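# Carry tube rack through self-closing door to desk

## Task

Move the tube rack from the counter, through the door that swings shut by itself, onto the desk, using either robot or both. At the end the rack must stand upright on the desk with each tube seated all the way down in a hole, and the door must be closed. Neither the rack nor any tube may touch the floor, and no robot may topple or finish leaning. Release the rack and move the robots away from it before finishing.

## Robot and tools

ROBOTS. r1 and r2 are identical Hello Robot Stretch 3 units. Each has a two-wheel differential base with a passive omni wheel at the back, a lift carriage on a vertical mast, and a telescoping arm that extends toward the robot's right side and ends in a yaw/pitch/roll wrist and a two-finger gripper. The base cannot strafe, so reaching further forward means driving. Footprint: 0.33 m long, 0.34 m wide. Spinning in place pivots about the point midway between the drive wheels, 0.05 m behind the front edge. With the arm retracted and the wrist folded, the swept circle has radius 0.28 m (the wrist pokes up to 0.06 m out on the right); a level, unfolded wrist reaches outside that circle.

FRAMES. Base frame: origin on the floor between the drive wheels, x forward, y left, z up. Odometry frame: where the base frame was when the scene began. hand_pose is in the base frame, located where the closed fingertips meet; with all wrist joints at zero its x axis is up, y points back along the arm toward the mast, z toward the robot's rear. Fingertip pads are 0.04 m round. Each robot reports only in its own frames, so judge the robots' relative placement from images, lidar_m, wrist_depth_mm and head_depth_mm.

execute_actions. Argument actions: a list with one action object, or empty (only returns state and images). The action is keyed "r1" and/or "r2"; each may contain base, joints and contact_limits, and everything in it starts at the same moment. base holds exactly one command, an offset from where that base last reported itself: translate_m = straight drive in metres along its heading, positive forward, -1 to 1; rotate_rad = spin in place in radians, positive counter-clockwise (left), -3.2 to 3.2. joints holds absolute targets by name (tolerance for done in brackets): lift_m 0 to 1.1 m arm height (0.004); arm_m 0 to 0.52 m extension (0.004); wrist_yaw_rad -1.345 to 4.42 (0.02; 0 along the arm, positive swings toward the front, 3.0 folded over the base); wrist_pitch_rad -1.57 to 0.451 (0.05; 0 level, negative tips down); wrist_roll_rad -2.911 to 2.911 (0.02; 0 fingers side by side and level); gripper_m -0.089 to 0.179 (0.004; larger is more open; real tip gap is smaller by 0.007 near closed and 0.025 fully open, and zero below 0.007); head_pan_rad -3.953 to 1.73 (0 forward, positive left, -1.57 faces along the arm); head_tilt_rad -1.53 to 0.419 (negative looks down). contact_limits: {"arm_m": n}, n in percent motor effort 1 to 100; the arm halts with contact_stop at about n (about -n when retracting) and holds no harder than that until the next action; values above the reported maximum are cut. cameras: list from r1_head_camera, r1_nav_camera, r1_wrist_camera, r2_head_camera, r2_nav_camera, r2_wrist_camera, or "all"; omitted or null means all, [] none. An unknown key, unknown camera or out-of-range number rejects the whole call and nothing moves. An action runs at most 15 s. Anything left out may still be driving toward its previous target without the statuses showing it. If a result reports a stop, the remaining tool calls in that reply are skipped.

wait: seconds 0 to 10; commands nothing, returns state and images. zoom_image: camera plus region [x0, y0, x1, y1] in pixels from the top-left of that camera's latest full image, at most 504 by 504. finished_scene: scene (1 or 2); ends the scene for good and reports success. A reply with no tool call ends the run.

RESULTS. base_status and joint_status: done (for the base, wheels turned the commanded amount even if slipping), off_target (stopped short and may still push), contact_stop, time_out, torque_fault (after these three the target is dropped and the joint holds where it stopped unless slack or off). on_its_own covers uncommanded parts; its "held at" is a target, not a position. joint_positions gives readings. motor_effort is percent, positive toward higher values, peak in brackets; each motor has a fixed bias (a few points plus up to half the reading) and noise; positive wheel effort drives forward; rest effort outside its range suggests pushing or carrying. base_odometry counts wheel turns, slip included; heading -3.142 to 3.142, positive left. turned_by_wheels and turned_by_imu: turn since last result. base_tilt in degrees, forward and right positive, with up to about 4 degrees fixed bias. lidar_m: 12 distances in 30-degree sectors, first straight ahead then counter-clockwise (4th left, 7th behind, 10th right), scan plane 0.17 m high, range 0.15 to 12, "-" is nothing; blind to clear objects and its own body, sees the other robot, may miss thin legs, partly blocked in sectors 5, 6, 9, 10 when the lift is low. wrist_depth_mm: 7x7 median depths 45 to 1000 mm from top left; head_depth_mm the same for the sideways head image, 280 to 4000 mm. pictures lists image order. Camera calibration (K, distortion, T_world_to_cam in the carrying robot's base frame) is supplied; treat it as approximate.

SPEED. Full speed 0.30 m/s and 1.9 rad/s needs lift_m under 0.30, arm_m under 0.03 and wrist_yaw_rad over 2.54; otherwise 0.10 m/s and 0.63 rad/s. Two robots given the same drive can differ by up to 2.5 cm per metre, which strains a shared load.

GRIPPER. Grip by commanding below the object's width (lower squeezes more); release by commanding at least 0.02 above where the tips made contact. Neither reading nor status confirms a hold. Over-squeezing triggers a stall guard that weakens grip; send a new value to squeeze again.

WRIST SAFETY. Fold (yaw 3.0) or unfold only with lift_m 0.32 to 0.95, wrist_pitch_rad -0.4 and roll near 0; once folded, lift may go down to 0.25. With yaw below -0.4 keep pitch at -0.5 or lower.

HAZARDS. A firm press between robots fails the run; once bases touch, any further drive presses hard. Arm and lift contact_stop leaves them slack: a loaded lift can sag, and closing fingers on a surface lifts it. Base, wrist and head never stop on contact. Sustained strain switches a wrist servo off for 10 s (torque_fault). Tipping risks: arm pushing a rigid thing with the gripper above about 0.45 m, repeated pushes, driving while gripping something fixed, snagging furniture (worst in reverse). To recover, reverse in small steps, pull the gripper free, lower lift_m to about 0.2. Loose objects occasionally get nudged. Robots keep the last command while you deliberate.

Each tool is called after "Call:" as a command line: name --argument value for each argument, lists and objects as JSON in quotes; but a table of rows of numbers goes row by row, as --pt "numbers of a row", without its own name.

## Session

Call:
execute_actions --actions '[]'

Scene clock: 0.00 s.
r1.base_odometry: x=+0.000 y=+0.000 heading=+0.000 (m, m, rad; r1's odometry frame)
r1.turned_by_wheels: +0.000 (rad since the last result)
r1.turned_by_imu: +0.000 (rad since the last result)
r1.base_tilt: forward=-2.5 right=-0.9 (deg)
r1.lidar_m: 1.89 2.00 2.39 1.54 1.17 0.72 0.64 0.64 0.77 0.85 0.85 1.02
r1.head_depth_mm: 1369 1389 1400 1419 1441 1448 1472 / 1615 1707 1732 1772 1781 1812 1840 / 1669 2067 2051 2037 2007 1990 1963 / 1661 2014 2019 1977 1967 1923 1908 / 1650 1973 1943 1936 1905 1894 1853 / 1630 1904 1877 1865 1847 1820 1806 / 1626 1861 1861 1829 1800 1792 1771
r1.base_status: not commanded
r1.joint_positions: lift_m=+0.573 arm_m=+0.003 wrist_yaw_rad=+3.097 wrist_pitch_rad=-0.440 wrist_roll_rad=-0.015 gripper_m=+0.037 head_pan_rad=-0.018 head_tilt_rad=-0.011
r1.joint_status: not commanded
r1.motor_effort: left_wheel=+0 right_wheel=+0 lift_m=+27 arm_m=+0 wrist_yaw_rad=+0 wrist_pitch_rad=+7 wrist_roll_rad=+0 gripper_m=-1 head_pan_rad=+0 head_tilt_rad=+2 (%)
r1.hand_pose: x=-0.0114 y=+0.0736 z=+0.5803 quat_wxyz=(+0.169, +0.688, +0.141, +0.692) (m; r1's base frame)
r1.wrist_depth_mm: - - - - - - - / - - - - - - - / - - - - - - - / - - - - - - - / 986 - - - - - - / 862 866 866 864 873 857 854 / 747 742 - 744 711 733 743
r2.base_odometry: x=+0.000 y=+0.000 heading=+0.000 (m, m, rad; r2's odometry frame)
r2.turned_by_wheels: +0.000 (rad since the last result)
r2.turned_by_imu: +0.000 (rad since the last result)
r2.base_tilt: forward=+2.9 right=+1.2 (deg)
r2.lidar_m: 1.42 2.49 1.89 1.80 1.10 0.78 0.75 0.77 0.87 0.83 0.85 1.15
r2.head_depth_mm: 1953 2115 2149 2176 2214 2241 1976 / 2040 2293 2312 2339 2362 2374 1982 / 2030 2280 2304 1483 2341 2354 1834 / 2016 2269 2288 2320 2336 2363 1997 / 2012 2272 2304 2297 2324 2359 2017 / 2000 2252 2273 2293 2316 2355 2017 / 1991 2234 2280 2285 2335 2344 2018
r2.base_status: not commanded
r2.joint_positions: lift_m=+0.403 arm_m=+0.002 wrist_yaw_rad=+3.019 wrist_pitch_rad=-0.381 wrist_roll_rad=+0.014 gripper_m=+0.037 head_pan_rad=-0.001 head_tilt_rad=+0.002
r2.joint_status: not commanded
r2.motor_effort: left_wheel=-1 right_wheel=+0 lift_m=+30 arm_m=+0 wrist_yaw_rad=+0 wrist_pitch_rad=+7 wrist_roll_rad=+0 gripper_m=+0 head_pan_rad=+0 head_tilt_rad=+1 (%)
r2.hand_pose: x=+0.0068 y=+0.0798 z=+0.4245 quat_wxyz=(+0.177, +0.706, +0.090, +0.680) (m; r2's base frame)
r2.wrist_depth_mm: - - - - - - - / - - - - - - - / - - - - - - - / 997 919 943 975 935 911 919 / 765 765 - 772 783 765 766 / 652 647 - 632 610 637 630 / 558 566 - 566 546 553 536
pictures: r1_head_camera (sideways: a quarter turn clockwise sets it upright), r1_nav_camera (sideways: a quarter turn counterclockwise sets it upright), r1_wrist_camera, r2_head_camera (sideways: a quarter turn clockwise sets it upright), r2_nav_camera (sideways: a quarter turn counterclockwise sets it upright), r2_wrist_camera
Images, in order (width x height): r1_head_camera 896x504, r1_nav_camera 672x504, r1_wrist_camera 644x364, r2_head_camera 896x504, r2_nav_camera 672x504, r2_wrist_camera 644x364.

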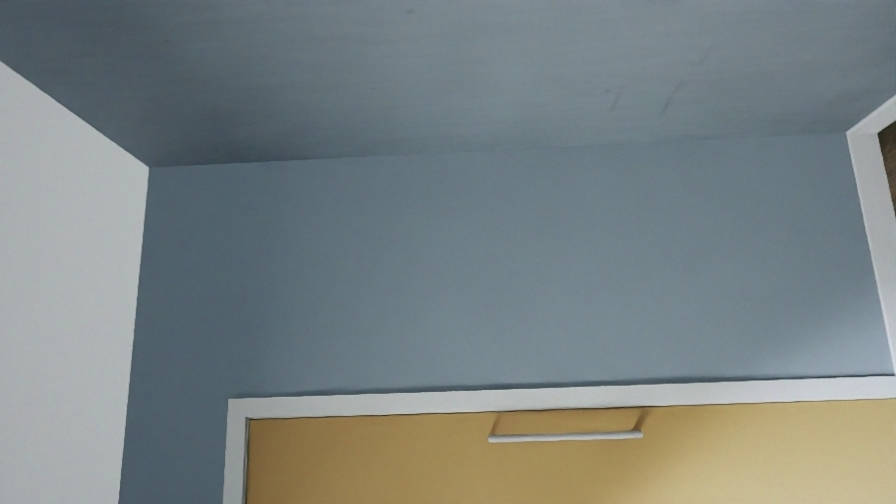

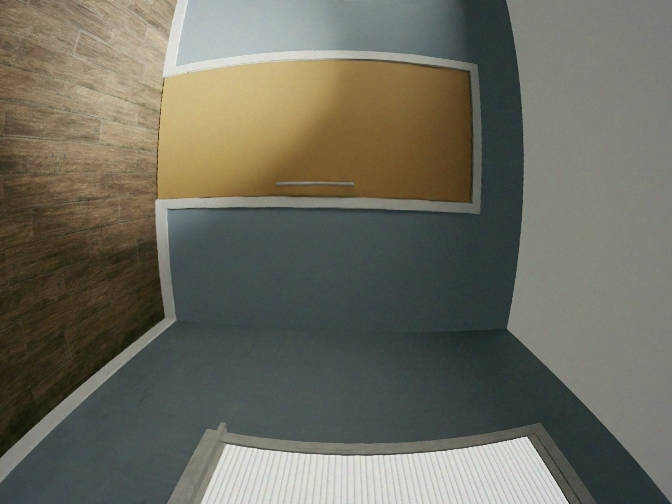

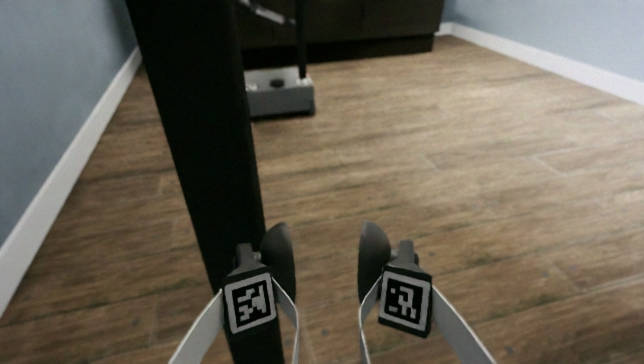

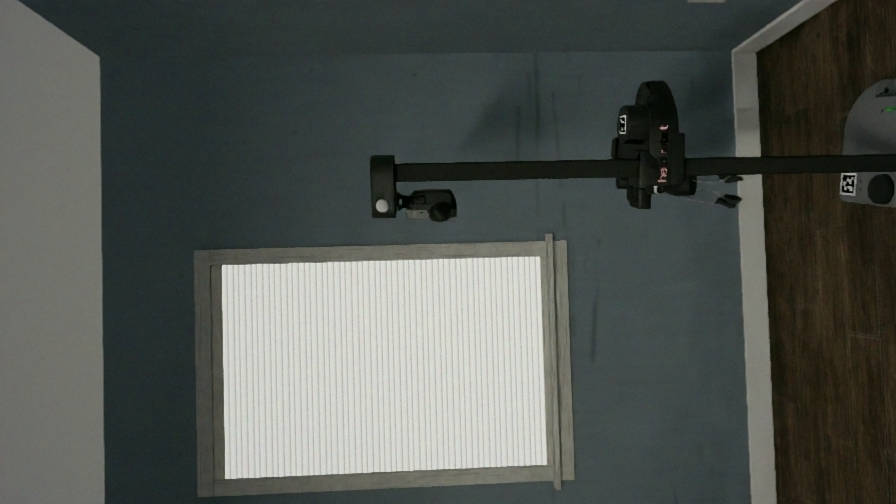

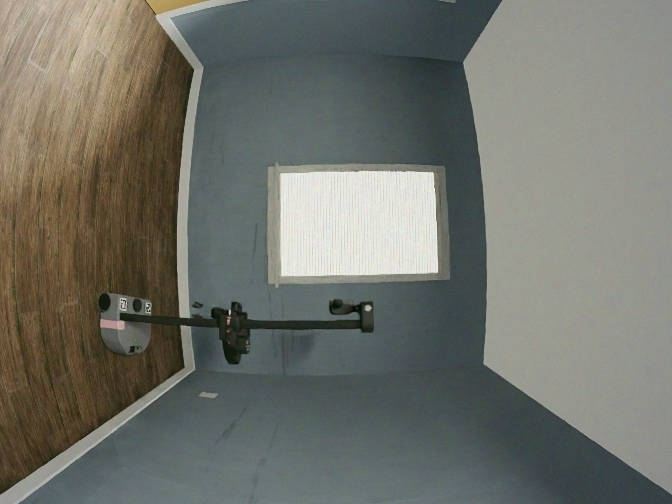

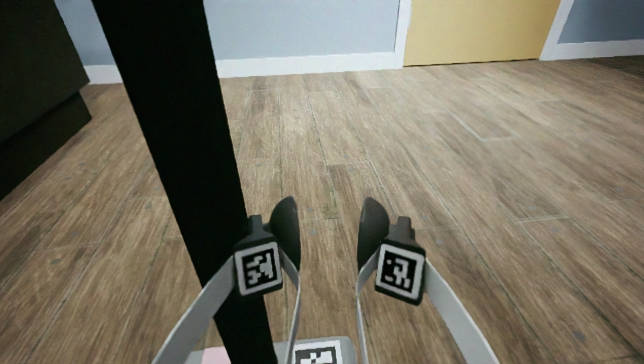

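Call:
execute_actions --actions '[{"r1":{"base":{"rotate_rad":0.45},"joints":{"lift_m":0.27,"head_tilt_rad":-0.5}},"r2":{"base":{"rotate_rad":-1.57},"joints":{"head_pan_rad":-1.7,"head_tilt_rad":-0.5,"lift_m":0.9}}}]' --cameras '[]'

Call:
execute_actions --actions '[{"r1":{"base":{"translate_m":1}},"r2":{"joints":{"wrist_yaw_rad":0,"gripper_m":0.17}}}]' --cameras '[]'

Call:
execute_actions --actions '[{"r1":{"base":{"translate_m":0.8}},"r2":{"joints":{"lift_m":1.05}}}]'

Scene clock: 13.57 s.
r1.base_odometry: x=+0.000 y=+0.000 heading=+0.450 (m, m, rad; r1's odometry frame)
r1.turned_by_wheels: +0.450 (rad since the last result)
r1.turned_by_imu: +0.447 (rad since the last result)
r1.base_tilt: forward=-2.5 right=-1.0 (deg)
r1.lidar_m: 1.98 2.28 1.44 1.32 0.75 0.64 0.64 0.73 0.85 0.85 0.97 1.66
r1.head_depth_mm: 1581 1691 1833 2005 2080 1599 1300 / 1606 1733 1885 2047 2090 1603 1301 / 1638 1743 1921 2112 2082 1608 1305 / 1661 1797 1974 2154 2091 1612 1306 / 1704 1840 2026 2208 2130 1621 1311 / 1731 1866 2045 2253 2113 1615 1311 / 1750 1932 2120 2318 2122 1628 1313
r1.base_status: done
r1.joint_positions: lift_m=+0.270 arm_m=+0.003 wrist_yaw_rad=+3.097 wrist_pitch_rad=-0.441 wrist_roll_rad=-0.015 gripper_m=+0.037 head_pan_rad=-0.018 head_tilt_rad=-0.494
r1.joint_status: all done
r1.motor_effort: left_wheel=-4(8) right_wheel=+2(5) lift_m=+22(23) arm_m=+0(0) wrist_yaw_rad=+0(0) wrist_pitch_rad=+7(7) wrist_roll_rad=+0(0) gripper_m=-1(1) head_pan_rad=+0(0) head_tilt_rad=-3(35) (%)
r1.hand_pose: x=-0.0114 y=+0.0736 z=+0.2777 quat_wxyz=(+0.169, +0.688, +0.141, +0.692) (m; r1's base frame)
r1.wrist_depth_mm: 655 778 - - - - - / 684 826 - - - - - / 682 811 917 890 888 880 876 / 661 711 - 700 696 700 676 / 594 594 - 583 588 580 569 / 500 515 - 518 504 489 491 / 447 - - - 419 424 423
r2.base_odometry: x=+0.000 y=+0.000 heading=-1.570 (m, m, rad; r2's odometry frame)
r2.turned_by_wheels: -1.570 (rad since the last result)
r2.turned_by_imu: -1.566 (rad since the last result)
r2.base_tilt: forward=+2.8 right=+1.3 (deg)
r2.lidar_m: 0.83 0.85 1.15 1.47 2.49 1.88 1.80 1.10 0.79 0.75 0.77 0.87
r2.head_depth_mm: 1182 1296 998 887 1019 1154 - / 1162 1280 1035 866 991 1104 - / 1145 1259 1086 856 967 1096 - / 1121 1236 1094 843 939 1086 - / 1107 1214 1102 824 914 1056 - / 1089 1192 1113 817 892 1028 - / 1074 1174 1117 802 875 998 1199
r2.base_status: done
r2.joint_positions: lift_m=+0.900 arm_m=+0.002 wrist_yaw_rad=+3.019 wrist_pitch_rad=-0.381 wrist_roll_rad=+0.014 gripper_m=+0.037 head_pan_rad=-1.693 head_tilt_rad=-0.494
r2.joint_status: all done
r2.motor_effort: left_wheel=+3(8) right_wheel=-3(6) lift_m=+38(39) arm_m=-1(0) wrist_yaw_rad=+0(0) wrist_pitch_rad=+7(7) wrist_roll_rad=+0(0) gripper_m=-2(1) head_pan_rad=-2(32) head_tilt_rad=-2(20) (%)
r2.hand_pose: x=+0.0067 y=+0.0797 z=+0.9206 quat_wxyz=(+0.177, +0.706, +0.090, +0.680) (m; r2's base frame)
r2.wrist_depth_mm: - - - - - - 834 / - - - - - - 847 / - - - - - - 904 / - - - - - - 889 / - - - - - - 903 / - - - - - - 872 / - - - - - - 914
pictures: none
No camera images: the call's "cameras" was empty. Leave "cameras" out to get every camera's image.

Scene clock: 18.60 s.
r1.base_odometry: x=+0.901 y=+0.435 heading=+0.450 (m, m, rad; r1's odometry frame)
r1.turned_by_wheels: +0.000 (rad since the last result)
r1.turned_by_imu: +0.006 (rad since the last result)
r1.base_tilt: forward=-2.4 right=-1.0 (deg)
r1.lidar_m: 1.02 1.18 2.02 2.07 1.37 1.61 1.61 1.27 1.09 1.09 1.19 1.02
r1.head_depth_mm: 789 852 920 1007 1107 1224 1291 / 807 871 940 1031 1140 1268 1300 / 820 889 965 1056 1169 1310 1298 / 838 903 985 1083 1198 1357 1308 / 853 928 1008 1111 1236 1391 1313 / 870 947 1037 1143 1271 1447 1317 / 889 970 1058 1165 1302 1477 1313
r1.base_status: done
r1.joint_positions: lift_m=+0.270 arm_m=+0.003 wrist_yaw_rad=+3.097 wrist_pitch_rad=-0.441 wrist_roll_rad=-0.015 gripper_m=+0.037 head_pan_rad=-0.018 head_tilt_rad=-0.495
r1.joint_status: not commanded
r1.motor_effort: left_wheel=-3(11) right_wheel=+2(6) lift_m=+22(23) arm_m=+1(0) wrist_yaw_rad=+0(0) wrist_pitch_rad=+7(7) wrist_roll_rad=+0(0) gripper_m=+0(1) head_pan_rad=+0(0) head_tilt_rad=-2(2) (%)
r1.hand_pose: x=-0.0114 y=+0.0736 z=+0.2777 quat_wxyz=(+0.169, +0.688, +0.141, +0.692) (m; r1's base frame)
r1.wrist_depth_mm: - - - - - - - / - - - - - - - / 928 947 893 892 894 905 859 / 735 720 - 712 684 698 686 / 590 587 - 589 609 563 568 / 502 511 - 517 500 491 500 / 447 - - - 420 425 426
r2.base_odometry: x=+0.000 y=+0.000 heading=-1.570 (m, m, rad; r2's odometry frame)
r2.turned_by_wheels: +0.000 (rad since the last result)
r2.turned_by_imu: +0.001 (rad since the last result)
r2.base_tilt: forward=+2.9 right=+1.3 (deg)
r2.lidar_m: 0.83 0.86 1.14 2.42 2.49 1.88 1.80 1.10 0.78 0.75 0.77 0.87
r2.head_depth_mm: 1178 1295 998 886 1018 1156 - / 1168 1279 1039 868 995 1111 - / 1143 1252 1089 856 962 1087 - / 1126 1240 1093 842 938 - - / 1107 1209 1101 824 914 1025 1189 / 1090 1190 1105 820 897 1038 1197 / 1074 1174 1116 801 870 997 1193
r2.base_status: not commanded
r2.joint_positions: lift_m=+0.900 arm_m=+0.002 wrist_yaw_rad=+0.002 wrist_pitch_rad=-0.381 wrist_roll_rad=+0.014 gripper_m=+0.170 head_pan_rad=-1.693 head_tilt_rad=-0.494
r2.joint_status: all done
r2.motor_effort: left_wheel=+3(3) right_wheel=-4(3) lift_m=+39(38) arm_m=+0(0) wrist_yaw_rad=-2(0) wrist_pitch_rad=+7(7) wrist_roll_rad=+0(0) gripper_m=-1(83) head_pan_rad=-3(3) head_tilt_rad=-2(2) (%)
r2.hand_pose: x=-0.0210 y=-0.3763 z=+0.9206 quat_wxyz=(+0.690, +0.134, -0.699, -0.134) (m; r2's base frame)
r2.wrist_depth_mm: 931 745 720 705 689 651 627 / 478 479 485 494 471 478 476 / 543 542 553 546 537 545 556 / 890 602 611 615 616 618 620 / 932 658 697 704 710 689 710 / 943 796 779 796 825 808 796 / - - - 954 993 - -
pictures: none
No camera images: the call's "cameras" was empty. Leave "cameras" out to get every camera's image.

Scene clock: 22.97 s.
r1.base_odometry: x=+1.621 y=+0.782 heading=+0.450 (m, m, rad; r1's odometry frame)
r1.turned_by_wheels: +0.000 (rad since the last result)
r1.turned_by_imu: +0.005 (rad since the last result)
r1.base_tilt: forward=-2.5 right=-1.0 (deg)
r1.lidar_m: 0.25 0.28 0.49 1.90 1.76 2.38 2.39 1.50 1.30 0.50 0.29 0.25
r1.head_depth_mm: - - - - - - 288 / - - - - - - 292 / - - - - - - 298 / - - - - - - 306 / - - - - - 288 318 / - - - - - 293 331 / - - - - - 299 345
r1.base_status: done
r1.joint_positions: lift_m=+0.270 arm_m=+0.003 wrist_yaw_rad=+3.097 wrist_pitch_rad=-0.441 wrist_roll_rad=-0.015 gripper_m=+0.037 head_pan_rad=-0.018 head_tilt_rad=-0.495
r1.joint_status: not commanded
r1.motor_effort: left_wheel=-3(9) right_wheel=+2(6) lift_m=+23(23) arm_m=+0(1) wrist_yaw_rad=+0(0) wrist_pitch_rad=+7(7) wrist_roll_rad=+0(0) gripper_m=-1(1) head_pan_rad=+0(1) head_tilt_rad=-2(2) (%)
r1.hand_pose: x=-0.0114 y=+0.0736 z=+0.2777 quat_wxyz=(+0.169, +0.688, +0.141, +0.692) (m; r1's base frame)
r1.wrist_depth_mm: - - - - - 814 424 / - - - - - 783 417 / 913 906 899 886 910 707 422 / 713 722 - 714 710 648 414 / 595 594 - 577 594 558 406 / 501 514 - 511 503 493 394 / 445 - - - 415 431 384
r2.base_odometry: x=+0.000 y=+0.000 heading=-1.570 (m, m, rad; r2's odometry frame)
r2.turned_by_wheels: +0.000 (rad since the last result)
r2.turned_by_imu: +0.001 (rad since the last result)
r2.base_tilt: forward=+2.8 right=+1.3 (deg)
r2.lidar_m: 0.83 0.85 1.14 2.42 2.50 1.75 1.80 1.10 0.78 0.75 0.77 0.87
r2.head_depth_mm: 1180 1272 - - - - - / 1167 1250 - - - - 1180 / 1147 1250 1213 - - - - / 1125 1234 1218 - - - - / 1105 1215 1183 - - 1053 1190 / 1092 1192 1110 814 902 1028 1195 / 1071 1172 1116 795 884 998 1199
r2.base_status: not commanded
r2.joint_positions: lift_m=+1.050 arm_m=+0.002 wrist_yaw_rad=+0.002 wrist_pitch_rad=-0.381 wrist_roll_rad=+0.014 gripper_m=+0.170 head_pan_rad=-1.693 head_tilt_rad=-0.494
r2.joint_status: all done
r2.motor_effort: left_wheel=+3(3) right_wheel=-4(4) lift_m=+39(39) arm_m=+0(1) wrist_yaw_rad=-3(3) wrist_pitch_rad=+7(7) wrist_roll_rad=+0(0) gripper_m=-1(1) head_pan_rad=-3(4) head_tilt_rad=-2(2) (%)
r2.hand_pose: x=-0.0210 y=-0.3763 z=+1.0705 quat_wxyz=(+0.690, +0.134, -0.699, -0.135) (m; r2's base frame)
r2.wrist_depth_mm: 997 - - 968 - - 997 / 978 - 892 886 903 747 851 / 849 641 623 610 606 614 596 / 629 609 614 625 609 608 603 / 943 681 728 701 689 692 698 / 931 824 791 799 818 822 809 / - - 952 951 957 951 980
pictures: r1_head_camera (sideways: a quarter turn clockwise sets it upright), r1_nav_camera (sideways: a quarter turn counterclockwise sets it upright), r1_wrist_camera, r2_head_camera (sideways: a quarter turn clockwise sets it upright), r2_nav_camera (sideways: a quarter turn counterclockwise sets it upright), r2_wrist_camera
camera_calibration (this result's frames):
r1_head_camera: T_world_to_cam=[[-0.431126, 0.0492793, -0.900945, 1.19636], [0.0803777, 0.996635, 0.0160504, -0.0202336], [0.898704, -0.0654961, -0.433637, 0.511816], [0, 0, 0, 1]] pos_world=[0.0574375, -0.00526828, 1.30012]
r1_nav_camera: T_world_to_cam=[[0.470662, -0.00655112, 0.882289, -1.11341], [0.00319515, -0.999953, -0.00912926, 0.0643084], [0.882308, 0.00711584, -0.470619, 0.561878], [0, 0, 0, 1]] pos_world=[0.0280851, 0.0530131, 1.24737]
r1_wrist_camera: T_world_to_cam=[[0.998456, -0.0532611, 0.0157541, 0.0121707], [-0.0176894, -0.573806, -0.8188, 0.305035], [0.05265, 0.817257, -0.573863, 0.268235], [0, 0, 0, 1]] pos_world=[-0.0208786, -0.043538, 0.403501]
r2_head_camera: T_world_to_cam=[[0.0640017, 0.495648, -0.866162, 1.14981], [0.992182, -0.124788, 0.00190537, -0.00398479], [-0.107142, -0.859512, -0.49976, 0.605943], [0, 0, 0, 1]] pos_world=[-0.00471436, -0.0495855, 1.29876]
r2_nav_camera: T_world_to_cam=[[-0.080978, -0.453159, 0.887744, -1.10841], [-0.994757, 0.0925602, -0.0434911, 0.113725], [-0.0624614, -0.886611, -0.458278, 0.549835], [0, 0, 0, 1]] pos_world=[0.0577149, -0.0253244, 1.24091]
r2_wrist_camera: T_world_to_cam=[[-0.999943, -0.000638, -0.0106788, -0.011423], [0.00835821, 0.57645, -0.81709, 1.11769], [0.00667708, -0.817132, -0.576412, 0.474232], [0, 0, 0, 1]] pos_world=[-0.0239306, -0.256788, 1.18648]
Images, in order (width x height): r1_head_camera 896x504, r1_nav_camera 672x504, r1_wrist_camera 644x364, r2_head_camera 896x504, r2_nav_camera 672x504, r2_wrist_camera 644x364.

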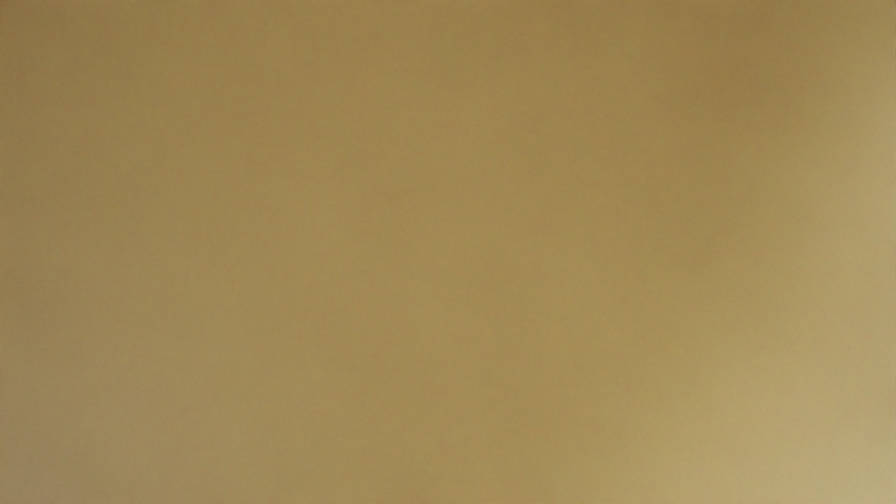

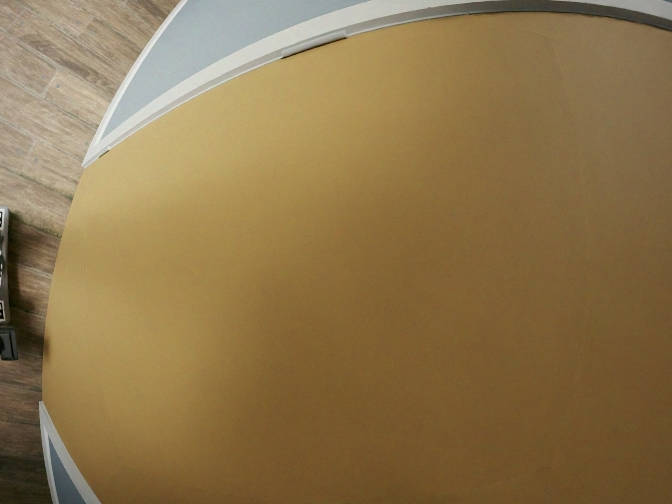

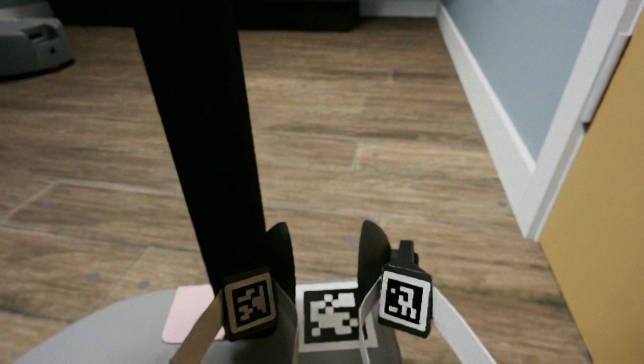

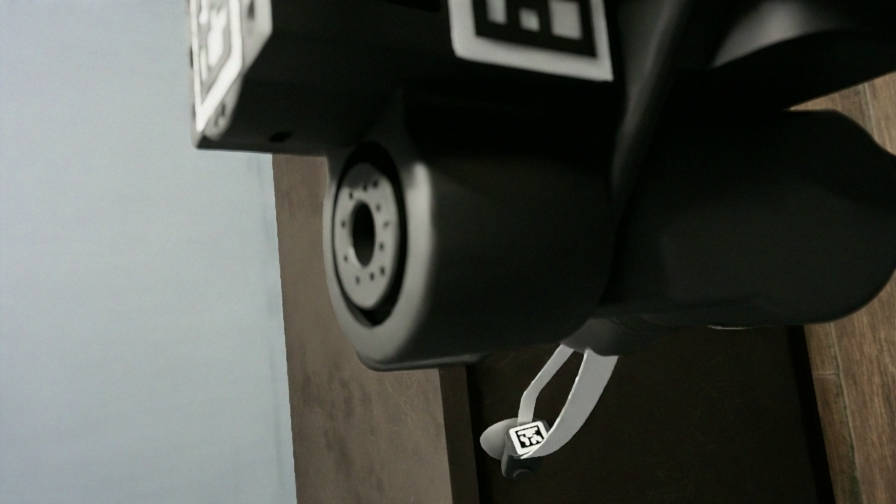

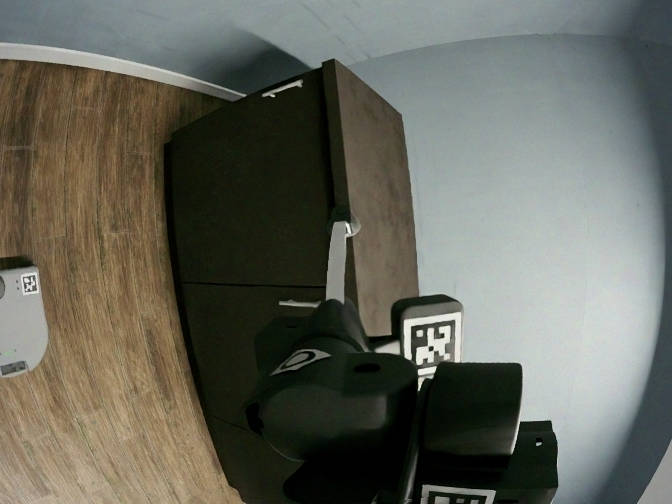

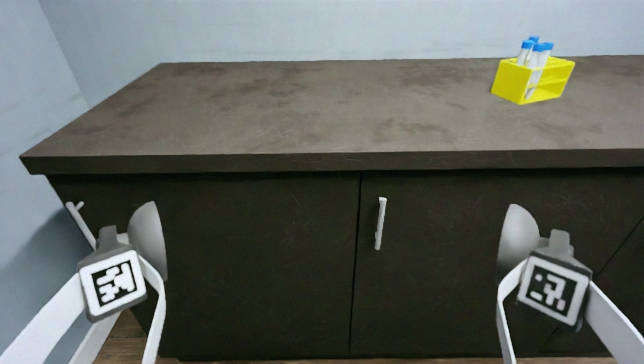

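Call:
execute_actions --actions '[{"r1":{"base":{"translate_m":0.17},"joints":{"lift_m":0.35}},"r2":{"base":{"rotate_rad":-1.57},"joints":{"wrist_pitch_rad":0,"lift_m":0.95}}}]' --cameras '[]'

Call:
execute_actions --actions '[{"r1":{"base":{"translate_m":0.08}},"r2":{"base":{"translate_m":0.4}}}]' --cameras '[]'

Call:
execute_actions --actions '[{"r2":{"base":{"rotate_rad":0.85}}}]' --cameras '["r2_wrist_camera","r1_nav_camera"]'

Scene clock: 43.03 s.
r1.base_odometry: x=+1.774 y=+0.856 heading=+0.449 (m, m, rad; r1's odometry frame)
r1.turned_by_wheels: +0.000 (rad since the last result)
r1.turned_by_imu: -0.046 (rad since the last result)
r1.base_tilt: forward=-2.5 right=-0.9 (deg)
r1.lidar_m: - 0.15 0.17 1.89 2.01 2.00 2.53 1.60 1.34 0.20 0.15 -
r1.head_depth_mm: - - - - - - - / - - - - - - - / - - - - - - - / - - - - - - - / - - - - - - - / - - - - - - - / - - - - - - -
r1.base_status: done
r1.joint_positions: lift_m=+0.350 arm_m=+0.003 wrist_yaw_rad=+3.085 wrist_pitch_rad=-0.443 wrist_roll_rad=-0.016 gripper_m=+0.037 head_pan_rad=-0.018 head_tilt_rad=-0.499
r1.joint_status: all done
r1.motor_effort: left_wheel=+0(38) right_wheel=+11(27) lift_m=+27(32) arm_m=+1(1) wrist_yaw_rad=+11(16) wrist_pitch_rad=+8(9) wrist_roll_rad=+0(0) gripper_m=+0(1) head_pan_rad=+0(0) head_tilt_rad=+0(2) (%)
r1.hand_pose: x=-0.0086 y=+0.0732 z=+0.3571 quat_wxyz=(+0.174, +0.688, +0.137, +0.691) (m; r1's base frame)
r1.wrist_depth_mm: - - - - 805 257 153 / - - - - 754 250 150 / - - - - 712 244 149 / 825 861 860 831 639 239 146 / 704 687 - 684 513 234 145 / 593 600 - 583 381 229 142 / 509 517 - 533 498 208 141
r2.base_odometry: x=+0.000 y=+0.000 heading=-3.140 (m, m, rad; r2's odometry frame)
r2.turned_by_wheels: -1.570 (rad since the last result)
r2.turned_by_imu: -1.566 (rad since the last result)
r2.base_tilt: forward=+2.6 right=+1.2 (deg)
r2.lidar_m: 0.75 0.77 0.87 0.83 0.85 1.14 2.42 2.49 1.87 1.80 1.10 0.79
r2.head_depth_mm: 1579 1745 1889 2063 1893 - - / 1548 1698 1909 2117 1966 - - / 1533 1677 1862 2069 1913 - - / 1506 1661 1830 2036 - - - / 1482 1623 1792 1990 1914 1449 1247 / 1452 1590 1745 1956 1860 1500 1253 / 1436 1557 1722 1905 1872 1505 1254
r2.base_status: done
r2.joint_positions: lift_m=+0.950 arm_m=+0.002 wrist_yaw_rad=+0.001 wrist_pitch_rad=-0.020 wrist_roll_rad=+0.014 gripper_m=+0.170 head_pan_rad=-1.693 head_tilt_rad=-0.494
r2.joint_status: all done
r2.motor_effort: left_wheel=+2(8) right_wheel=-3(7) lift_m=+20(37) arm_m=+0(0) wrist_yaw_rad=-1(2) wrist_pitch_rad=+9(8) wrist_roll_rad=+0(0) gripper_m=+0(0) head_pan_rad=-3(2) head_tilt_rad=-2(2) (%)
r2.hand_pose: x=-0.0211 y=-0.4032 z=+1.0599 quat_wxyz=(+0.702, +0.008, -0.712, -0.007) (m; r2's base frame)
r2.wrist_depth_mm: - - - - - - - / - - - - - - - / - - - - - - - / 975 - - - - - - / 932 - - - - - - / 884 - - - - - - / 935 - - - - - -
pictures: none
No camera images: the call's "cameras" was empty. Leave "cameras" out to get every camera's image.

Scene clock: 48.13 s.
r1.base_odometry: x=+1.846 y=+0.891 heading=+0.451 (m, m, rad; r1's odometry frame)
r1.turned_by_wheels: +0.001 (rad since the last result)
r1.turned_by_imu: -0.238 (rad since the last result)
r1.base_tilt: forward=-2.5 right=-0.9 (deg)
r1.lidar_m: - - 0.15 0.19 1.88 2.24 2.57 1.98 1.40 0.25 0.15 -
r1.head_depth_mm: - - - - - - - / - - - - - - - / - - - - - - - / - - - - - - - / - - - - - - - / - - - - - - - / - - - - - - -
r1.base_status: translate_m off_target (by the wheels' count: +0.0797 of +0.0800)
r1.joint_positions: lift_m=+0.350 arm_m=+0.003 wrist_yaw_rad=+3.098 wrist_pitch_rad=-0.443 wrist_roll_rad=-0.015 gripper_m=+0.037 head_pan_rad=-0.002 head_tilt_rad=-0.491
r1.joint_status: not commanded
r1.on_its_own: left_wheel is at rest, and its effort (+79) is outside its rest range (-18 to +18)
r1.motor_effort: left_wheel=+79(97) right_wheel=+3(36) lift_m=+27(28) arm_m=+1(1) wrist_yaw_rad=-1(22) wrist_pitch_rad=+9(9) wrist_roll_rad=+0(0) gripper_m=-1(1) head_pan_rad=-11(11) head_tilt_rad=-5(5) (%)
r1.hand_pose: x=-0.0115 y=+0.0733 z=+0.3571 quat_wxyz=(+0.170, +0.688, +0.142, +0.692) (m; r1's base frame)
r1.wrist_depth_mm: - - - 720 205 121 85 / - - - 785 212 122 86 / - - - 854 218 125 87 / 881 857 - 768 226 127 88 / 716 700 - 636 208 129 89 / 590 593 604 589 185 131 90 / 520 529 - 531 251 126 91
r2.base_odometry: x=-0.400 y=-0.001 heading=-3.140 (m, m, rad; r2's odometry frame)
r2.turned_by_wheels: +0.000 (rad since the last result)
r2.turned_by_imu: +0.001 (rad since the last result)
r2.base_tilt: forward=+2.8 right=+1.4 (deg)
r2.lidar_m: 0.35 0.36 0.48 0.84 0.87 1.16 2.82 2.61 1.87 1.79 0.51 0.36
r2.head_depth_mm: 1574 1731 1914 2126 1892 - - / 1542 1707 1890 2112 1976 - - / 1517 1666 1850 2065 1898 - - / 1498 1645 1804 2031 - - - / 1474 1610 1774 1983 1917 1451 1248 / 1448 1591 1743 1941 1862 1495 1252 / 1426 1548 1713 1888 1742 1457 1255
r2.base_status: done
r2.joint_positions: lift_m=+0.950 arm_m=+0.002 wrist_yaw_rad=+0.001 wrist_pitch_rad=-0.020 wrist_roll_rad=+0.014 gripper_m=+0.170 head_pan_rad=-1.693 head_tilt_rad=-0.494
r2.joint_status: not commanded
r2.motor_effort: left_wheel=+2(8) right_wheel=-4(4) lift_m=+20(20) arm_m=+0(0) wrist_yaw_rad=-1(2) wrist_pitch_rad=+9(9) wrist_roll_rad=+0(0) gripper_m=-1(0) head_pan_rad=-2(2) head_tilt_rad=-2(2) (%)
r2.hand_pose: x=-0.0211 y=-0.4032 z=+1.0599 quat_wxyz=(+0.702, +0.008, -0.712, -0.007) (m; r2's base frame)
r2.wrist_depth_mm: - - - - - - - / - - - - - - - / - - - - - - - / 855 879 - - - - - / 511 743 - - - - - / 413 778 - - - - - / 493 638 - - - - -
pictures: none
No camera images: the call's "cameras" was empty. Leave "cameras" out to get every camera's image.

Scene clock: 50.43 s.
r1.base_odometry: x=+1.846 y=+0.891 heading=+0.451 (m, m, rad; r1's odometry frame)
r1.turned_by_wheels: +0.000 (rad since the last result)
r1.turned_by_imu: +0.001 (rad since the last result)
r1.base_tilt: forward=-2.6 right=-0.9 (deg)
r1.lidar_m: - - 0.15 0.19 1.89 2.20 2.57 1.97 1.40 0.25 0.15 -
r1.head_depth_mm: - - - - - - - / - - - - - - - / - - - - - - - / - - - - - - - / - - - - - - - / - - - - - - - / - - - - - - -
r1.base_status: not commanded
r1.joint_positions: lift_m=+0.350 arm_m=+0.003 wrist_yaw_rad=+3.098 wrist_pitch_rad=-0.443 wrist_roll_rad=-0.015 gripper_m=+0.037 head_pan_rad=-0.002 head_tilt_rad=-0.491
r1.joint_status: not commanded
r1.on_its_own: left_wheel is at rest, and its effort (+78) is outside its rest range (-18 to +18)
r1.motor_effort: left_wheel=+78(78) right_wheel=+3(3) lift_m=+26(27) arm_m=+1(1) wrist_yaw_rad=-1(1) wrist_pitch_rad=+8(9) wrist_roll_rad=+0(0) gripper_m=+0(1) head_pan_rad=-10(10) head_tilt_rad=-4(4) (%)
r1.hand_pose: x=-0.0115 y=+0.0733 z=+0.3571 quat_wxyz=(+0.170, +0.688, +0.142, +0.692) (m; r1's base frame)
r1.wrist_depth_mm: - - - 705 207 121 85 / - - - 783 213 122 86 / - - - 848 220 125 87 / 853 847 - 771 224 127 88 / 709 710 - 649 208 129 89 / 599 596 577 597 185 131 90 / 522 519 - 536 251 126 91
r2.base_odometry: x=-0.400 y=-0.001 heading=-2.290 (m, m, rad; r2's odometry frame)
r2.turned_by_wheels: +0.850 (rad since the last result)
r2.turned_by_imu: +0.849 (rad since the last result)
r2.base_tilt: forward=+2.9 right=+1.3 (deg)
r2.lidar_m: 0.41 0.84 0.84 0.99 1.81 2.82 2.04 1.78 0.66 0.40 0.35 0.35
r2.head_depth_mm: 1548 1670 1075 1121 1403 - - / 1593 1759 1083 849 948 - - / 1407 1554 1085 772 803 - - / 1243 1351 1097 745 - - - / 1109 1203 1098 733 585 608 702 / 1004 1081 1106 727 564 528 599 / 916 981 1020 753 565 468 507
r2.base_status: done
r2.joint_positions: lift_m=+0.950 arm_m=+0.002 wrist_yaw_rad=+0.001 wrist_pitch_rad=-0.020 wrist_roll_rad=+0.014 gripper_m=+0.170 head_pan_rad=-1.693 head_tilt_rad=-0.494
r2.joint_status: not commanded
r2.motor_effort: left_wheel=-4(10) right_wheel=+3(8) lift_m=+20(20) arm_m=+0(1) wrist_yaw_rad=-2(2) wrist_pitch_rad=+9(9) wrist_roll_rad=+0(0) gripper_m=-1(0) head_pan_rad=-2(3) head_tilt_rad=-2(3) (%)
r2.hand_pose: x=-0.0211 y=-0.4032 z=+1.0599 quat_wxyz=(+0.702, +0.008, -0.712, -0.007) (m; r2's base frame)
r2.wrist_depth_mm: 569 652 781 953 - - - / 577 684 821 - - - - / 602 684 812 - - - - / 624 709 804 586 831 829 - / 518 563 518 494 522 559 - / 400 357 372 371 397 577 - / 294 295 293 291 419 732 -
pictures: r1_nav_camera (sideways: a quarter turn counterclockwise sets it upright), r2_wrist_camera
camera_calibration (this result's frames):
r1_nav_camera: T_world_to_cam=[[0.467205, 0.00103093, 0.884149, -1.11581], [0.0193228, -0.999772, -0.00904486, 0.0641002], [0.883938, 0.02131, -0.467118, 0.557313], [0, 0, 0, 1]] pos_world=[0.0274451, 0.0533596, 1.24746]
r2_wrist_camera: T_world_to_cam=[[-0.999937, -0.00401297, -0.0104779, -0.013198], [0.00913877, 0.250489, -0.968076, 1.15308], [0.00650946, -0.968111, -0.250437, 0.0397689], [0, 0, 0, 1]] pos_world=[-0.0239938, -0.250387, 1.12609]
Images, in order (width x height): r1_nav_camera 672x504, r2_wrist_camera 644x364.

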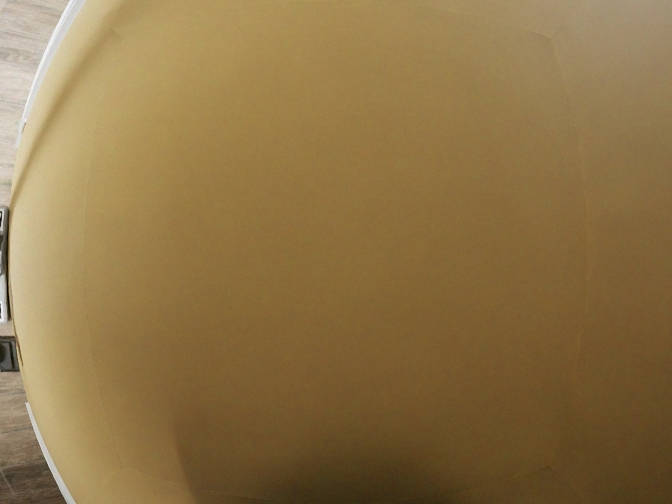

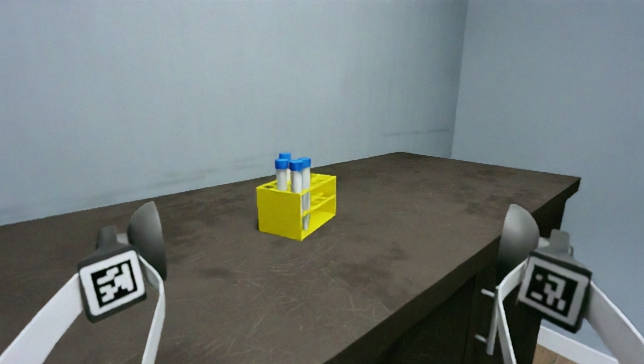

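Call:
execute_actions --actions '[{"r1":{"base":{"translate_m":-0.8},"joints":{"lift_m":0.8}},"r2":{"base":{"translate_m":0.14},"joints":{"wrist_yaw_rad":-0.4,"lift_m":0.86,"arm_m":0.2}}}]' --cameras '[]'

Call:
execute_actions --actions '[{"r1":{"base":{"rotate_rad":1.6},"joints":{"wrist_yaw_rad":0,"gripper_m":0.15,"head_pan_rad":-1.57}}}]' --cameras '[]'

Call:
execute_actions --actions '[{"r1":{"base":{"translate_m":-0.33},"joints":{"wrist_pitch_rad":0}}}]' --cameras '["r2_wrist_camera","r1_wrist_camera"]'

Scene clock: 70.70 s.
r1.base_odometry: x=+1.126 y=+0.542 heading=+0.451 (m, m, rad; r1's odometry frame)
r1.turned_by_wheels: +0.000 (rad since the last result)
r1.turned_by_imu: -0.001 (rad since the last result)
r1.base_tilt: forward=-2.4 right=-0.9 (deg)
r1.lidar_m: 0.85 0.88 1.16 1.80 1.75 1.86 1.77 1.82 1.44 1.37 1.26 0.90
r1.head_depth_mm: 703 759 831 913 1015 1141 1249 / 694 755 822 903 1005 1132 1235 / 691 747 813 893 990 1110 1242 / 683 740 804 884 977 1093 1213 / 679 733 795 870 962 1077 1204 / 672 726 786 863 953 1065 1209 / 666 718 780 849 942 1043 1169
r1.base_status: done
r1.joint_positions: lift_m=+0.800 arm_m=+0.003 wrist_yaw_rad=+3.098 wrist_pitch_rad=-0.443 wrist_roll_rad=-0.015 gripper_m=+0.037 head_pan_rad=-0.011 head_tilt_rad=-0.494
r1.joint_status: all done
r1.motor_effort: left_wheel=+1(68) right_wheel=+0(3) lift_m=+30(34) arm_m=+0(1) wrist_yaw_rad=-1(0) wrist_pitch_rad=+9(9) wrist_roll_rad=+0(0) gripper_m=-1(0) head_pan_rad=-5(11) head_tilt_rad=-3(6) (%)
r1.hand_pose: x=-0.0115 y=+0.0733 z=+0.8069 quat_wxyz=(+0.170, +0.688, +0.142, +0.692) (m; r1's base frame)
r1.wrist_depth_mm: - - - - - - 962 / - - - - - - 952 / - - - - - - - / - - - - - - - / - - - - - - - / - - - - - - - / - - - 988 939 953 968
r2.base_odometry: x=-0.492 y=-0.106 heading=-2.290 (m, m, rad; r2's odometry frame)
r2.turned_by_wheels: +0.000 (rad since the last result)
r2.turned_by_imu: +0.001 (rad since the last result)
r2.base_tilt: forward=+2.8 right=+1.2 (deg)
r2.lidar_m: 0.30 0.74 0.74 0.87 1.59 2.92 1.69 1.89 0.48 0.29 0.25 0.25
r2.head_depth_mm: 1619 1760 1069 806 970 - - / 1455 1640 1081 768 - - 1157 / 1265 1397 1089 775 - 705 826 / 1117 1217 1089 751 - 543 610 / 998 1080 1099 746 563 452 502 / 902 967 1014 747 565 453 397 / 827 881 936 752 567 454 380
r2.base_status: done
r2.joint_positions: lift_m=+0.860 arm_m=+0.200 wrist_yaw_rad=-0.399 wrist_pitch_rad=-0.020 wrist_roll_rad=+0.014 gripper_m=+0.170 head_pan_rad=-1.693 head_tilt_rad=-0.494
r2.joint_status: all done
r2.motor_effort: left_wheel=-4(5) right_wheel=+3(8) lift_m=+20(19) arm_m=+3(1) wrist_yaw_rad=-2(3) wrist_pitch_rad=+9(9) wrist_roll_rad=+0(0) gripper_m=-1(1) head_pan_rad=-3(2) head_tilt_rad=-2(2) (%)
r2.hand_pose: x=-0.1207 y=-0.5803 z=+0.9700 quat_wxyz=(+0.687, -0.134, -0.699, -0.146) (m; r2's base frame)
r2.wrist_depth_mm: 471 599 796 - - - - / 467 590 816 - - - - / 491 598 294 - - - - / 453 492 274 488 492 - - / 301 323 280 301 299 325 - / 230 207 217 216 215 218 - / 163 170 170 169 169 168 -
pictures: none
No camera images: the call's "cameras" was empty. Leave "cameras" out to get every camera's image.

Scene clock: 74.17 s.
r1.base_odometry: x=+1.126 y=+0.542 heading=+2.050 (m, m, rad; r1's odometry frame)
r1.turned_by_wheels: +1.600 (rad since the last result)
r1.turned_by_imu: +1.584 (rad since the last result)
r1.base_tilt: forward=-2.4 right=-0.9 (deg)
r1.lidar_m: 1.80 1.75 1.84 1.77 1.83 1.43 1.37 1.22 0.89 0.85 0.89 1.20
r1.head_depth_mm: 697 753 818 901 1001 1122 1233 / 693 750 816 898 996 1114 1218 / 690 747 813 893 990 1107 1233 / 687 743 807 884 980 1097 1226 / 683 738 804 885 977 1096 1215 / 683 737 801 879 969 1089 1215 / 678 734 795 873 967 1066 1211
r1.base_status: done
r1.joint_positions: lift_m=+0.800 arm_m=+0.003 wrist_yaw_rad=+0.002 wrist_pitch_rad=-0.443 wrist_roll_rad=-0.015 gripper_m=+0.150 head_pan_rad=-1.563 head_tilt_rad=-0.494
r1.joint_status: all done
r1.motor_effort: left_wheel=-4(8) right_wheel=+2(4) lift_m=+31(30) arm_m=+1(1) wrist_yaw_rad=-2(0) wrist_pitch_rad=+9(9) wrist_roll_rad=+0(0) gripper_m=+0(82) head_pan_rad=-4(50) head_tilt_rad=-3(2) (%)
r1.hand_pose: x=-0.0211 y=-0.3688 z=+0.8069 quat_wxyz=(+0.695, +0.158, -0.684, -0.154) (m; r1's base frame)
r1.wrist_depth_mm: 550 559 552 554 558 554 563 / 581 601 590 609 612 612 617 / 643 645 660 655 671 663 675 / 694 725 727 726 727 734 758 / 776 786 814 791 811 807 838 / 852 - 906 929 923 939 929 / 943 - 969 999 - 960 963
r2.base_odometry: x=-0.492 y=-0.106 heading=-2.290 (m, m, rad; r2's odometry frame)
r2.turned_by_wheels: +0.000 (rad since the last result)
r2.turned_by_imu: +0.000 (rad since the last result)
r2.base_tilt: forward=+2.8 right=+1.4 (deg)
r2.lidar_m: 0.30 0.74 0.74 0.88 1.59 1.82 1.83 1.89 0.48 0.29 0.25 0.25
r2.head_depth_mm: 1612 1761 1072 806 971 - - / 1460 1634 1078 769 - - 1157 / 1264 1396 1088 774 - 708 825 / 1113 1217 1089 751 - 543 610 / 1001 1078 1098 746 563 451 502 / 901 971 1016 747 565 453 397 / 825 882 935 751 567 455 380
r2.base_status: not commanded
r2.joint_positions: lift_m=+0.860 arm_m=+0.200 wrist_yaw_rad=-0.399 wrist_pitch_rad=-0.020 wrist_roll_rad=+0.014 gripper_m=+0.170 head_pan_rad=-1.693 head_tilt_rad=-0.494
r2.joint_status: not commanded
r2.motor_effort: left_wheel=-4(4) right_wheel=+3(3) lift_m=+20(20) arm_m=+3(3) wrist_yaw_rad=-2(2) wrist_pitch_rad=+9(9) wrist_roll_rad=+0(0) gripper_m=+0(1) head_pan_rad=-4(2) head_tilt_rad=-2(2) (%)
r2.hand_pose: x=-0.1207 y=-0.5803 z=+0.9700 quat_wxyz=(+0.687, -0.134, -0.699, -0.146) (m; r2's base frame)
r2.wrist_depth_mm: 466 583 785 - - - - / 483 587 809 - - - - / 491 608 298 - - - - / 462 490 273 483 488 - - / 301 327 282 297 296 324 - / 231 206 216 214 216 216 - / 164 170 169 170 169 169 -
pictures: none
No camera images: the call's "cameras" was empty. Leave "cameras" out to get every camera's image.

Scene clock: 78.90 s.
r1.base_odometry: x=+1.278 y=+0.250 heading=+2.050 (m, m, rad; r1's odometry frame)
r1.turned_by_wheels: +0.000 (rad since the last result)
r1.turned_by_imu: +0.000 (rad since the last result)
r1.base_tilt: forward=-2.4 right=-0.9 (deg)
r1.lidar_m: 2.13 2.02 1.84 1.77 1.49 1.08 1.04 1.08 0.88 0.86 0.89 1.20
r1.head_depth_mm: 697 755 820 903 1006 1122 1232 / 693 742 808 889 981 1102 1237 / 694 743 806 885 992 1110 1213 / 690 747 811 890 986 1098 1223 / 687 743 810 887 979 1082 1220 / 684 739 805 882 972 1091 1215 / 681 737 798 873 969 1079 1212
r1.base_status: done
r1.joint_positions: lift_m=+0.800 arm_m=+0.003 wrist_yaw_rad=+0.002 wrist_pitch_rad=-0.023 wrist_roll_rad=-0.015 gripper_m=+0.150 head_pan_rad=-1.563 head_tilt_rad=-0.494
r1.joint_status: all done
r1.motor_effort: left_wheel=-3(11) right_wheel=+2(3) lift_m=+30(31) arm_m=+1(1) wrist_yaw_rad=-2(2) wrist_pitch_rad=+13(12) wrist_roll_rad=+0(0) gripper_m=-1(1) head_pan_rad=-5(4) head_tilt_rad=-2(3) (%)
r1.hand_pose: x=-0.0209 y=-0.4033 z=+0.9087 quat_wxyz=(+0.713, +0.009, -0.701, -0.007) (m; r1's base frame)
r1.wrist_depth_mm: 554 571 568 577 567 577 587 / 573 575 576 595 576 593 592 / 595 595 608 606 602 615 613 / 599 612 620 622 616 612 632 / 627 626 640 636 644 635 646 / 641 - 649 663 654 657 659 / 663 668 684 673 669 685 684
r2.base_odometry: x=-0.492 y=-0.106 heading=-2.290 (m, m, rad; r2's odometry frame)
r2.turned_by_wheels: +0.000 (rad since the last result)
r2.turned_by_imu: +0.001 (rad since the last result)
r2.base_tilt: forward=+2.7 right=+1.3 (deg)
r2.lidar_m: 0.30 0.74 0.74 0.88 1.58 2.11 2.15 1.89 0.48 0.29 0.25 0.25
r2.head_depth_mm: 1621 1762 1073 802 970 - - / 1456 1634 1081 769 - - 1158 / 1260 1394 1087 774 - 706 824 / 1114 1219 1091 751 - 543 611 / 997 1078 1097 745 563 452 502 / 902 971 1013 750 564 454 397 / 825 880 932 751 566 455 379
r2.base_status: not commanded
r2.joint_positions: lift_m=+0.860 arm_m=+0.200 wrist_yaw_rad=-0.399 wrist_pitch_rad=-0.020 wrist_roll_rad=+0.014 gripper_m=+0.170 head_pan_rad=-1.693 head_tilt_rad=-0.494
r2.joint_status: not commanded
r2.motor_effort: left_wheel=-4(4) right_wheel=+3(3) lift_m=+20(20) arm_m=+3(3) wrist_yaw_rad=-1(2) wrist_pitch_rad=+9(9) wrist_roll_rad=+0(1) gripper_m=+0(1) head_pan_rad=-4(3) head_tilt_rad=-2(2) (%)
r2.hand_pose: x=-0.1207 y=-0.5803 z=+0.9700 quat_wxyz=(+0.687, -0.134, -0.699, -0.146) (m; r2's base frame)
r2.wrist_depth_mm: 470 593 763 - - - - / 478 592 812 - - - - / 489 609 295 - - - - / 464 490 275 489 490 - - / 303 324 279 297 302 320 - / 231 206 215 217 215 215 - / 163 170 169 170 169 169 -
pictures: r1_wrist_camera, r2_wrist_camera
camera_calibration (this result's frames):
r1_wrist_camera: T_world_to_cam=[[-0.999873, 0.0119332, 0.010557, -0.0244129], [-0.00807124, 0.191914, -0.981379, 1.00457], [-0.013737, -0.981339, -0.191793, -0.0533683], [0, 0, 0, 1]] pos_world=[-0.0170347, -0.244872, 0.975887]
r2_wrist_camera: T_world_to_cam=[[-0.922509, 0.385832, -0.0104761, 0.121074], [0.105765, 0.226591, -0.96823, 1.10934], [-0.371201, -0.89431, -0.24984, -0.156906], [0, 0, 0, 1]] pos_world=[-0.0638813, -0.438403, 1.03616]
Images, in order (width x height): r1_wrist_camera 644x364, r2_wrist_camera 644x364.

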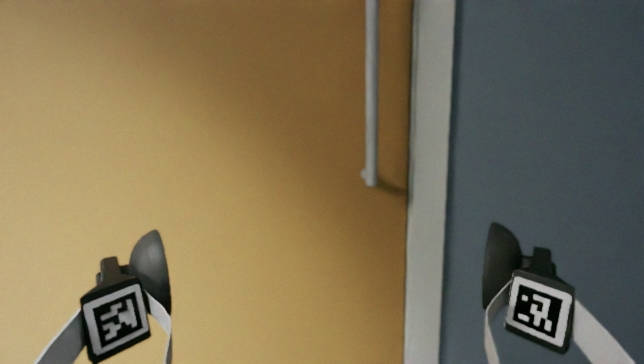

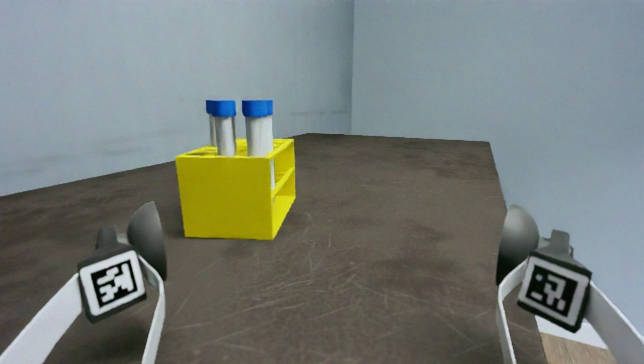

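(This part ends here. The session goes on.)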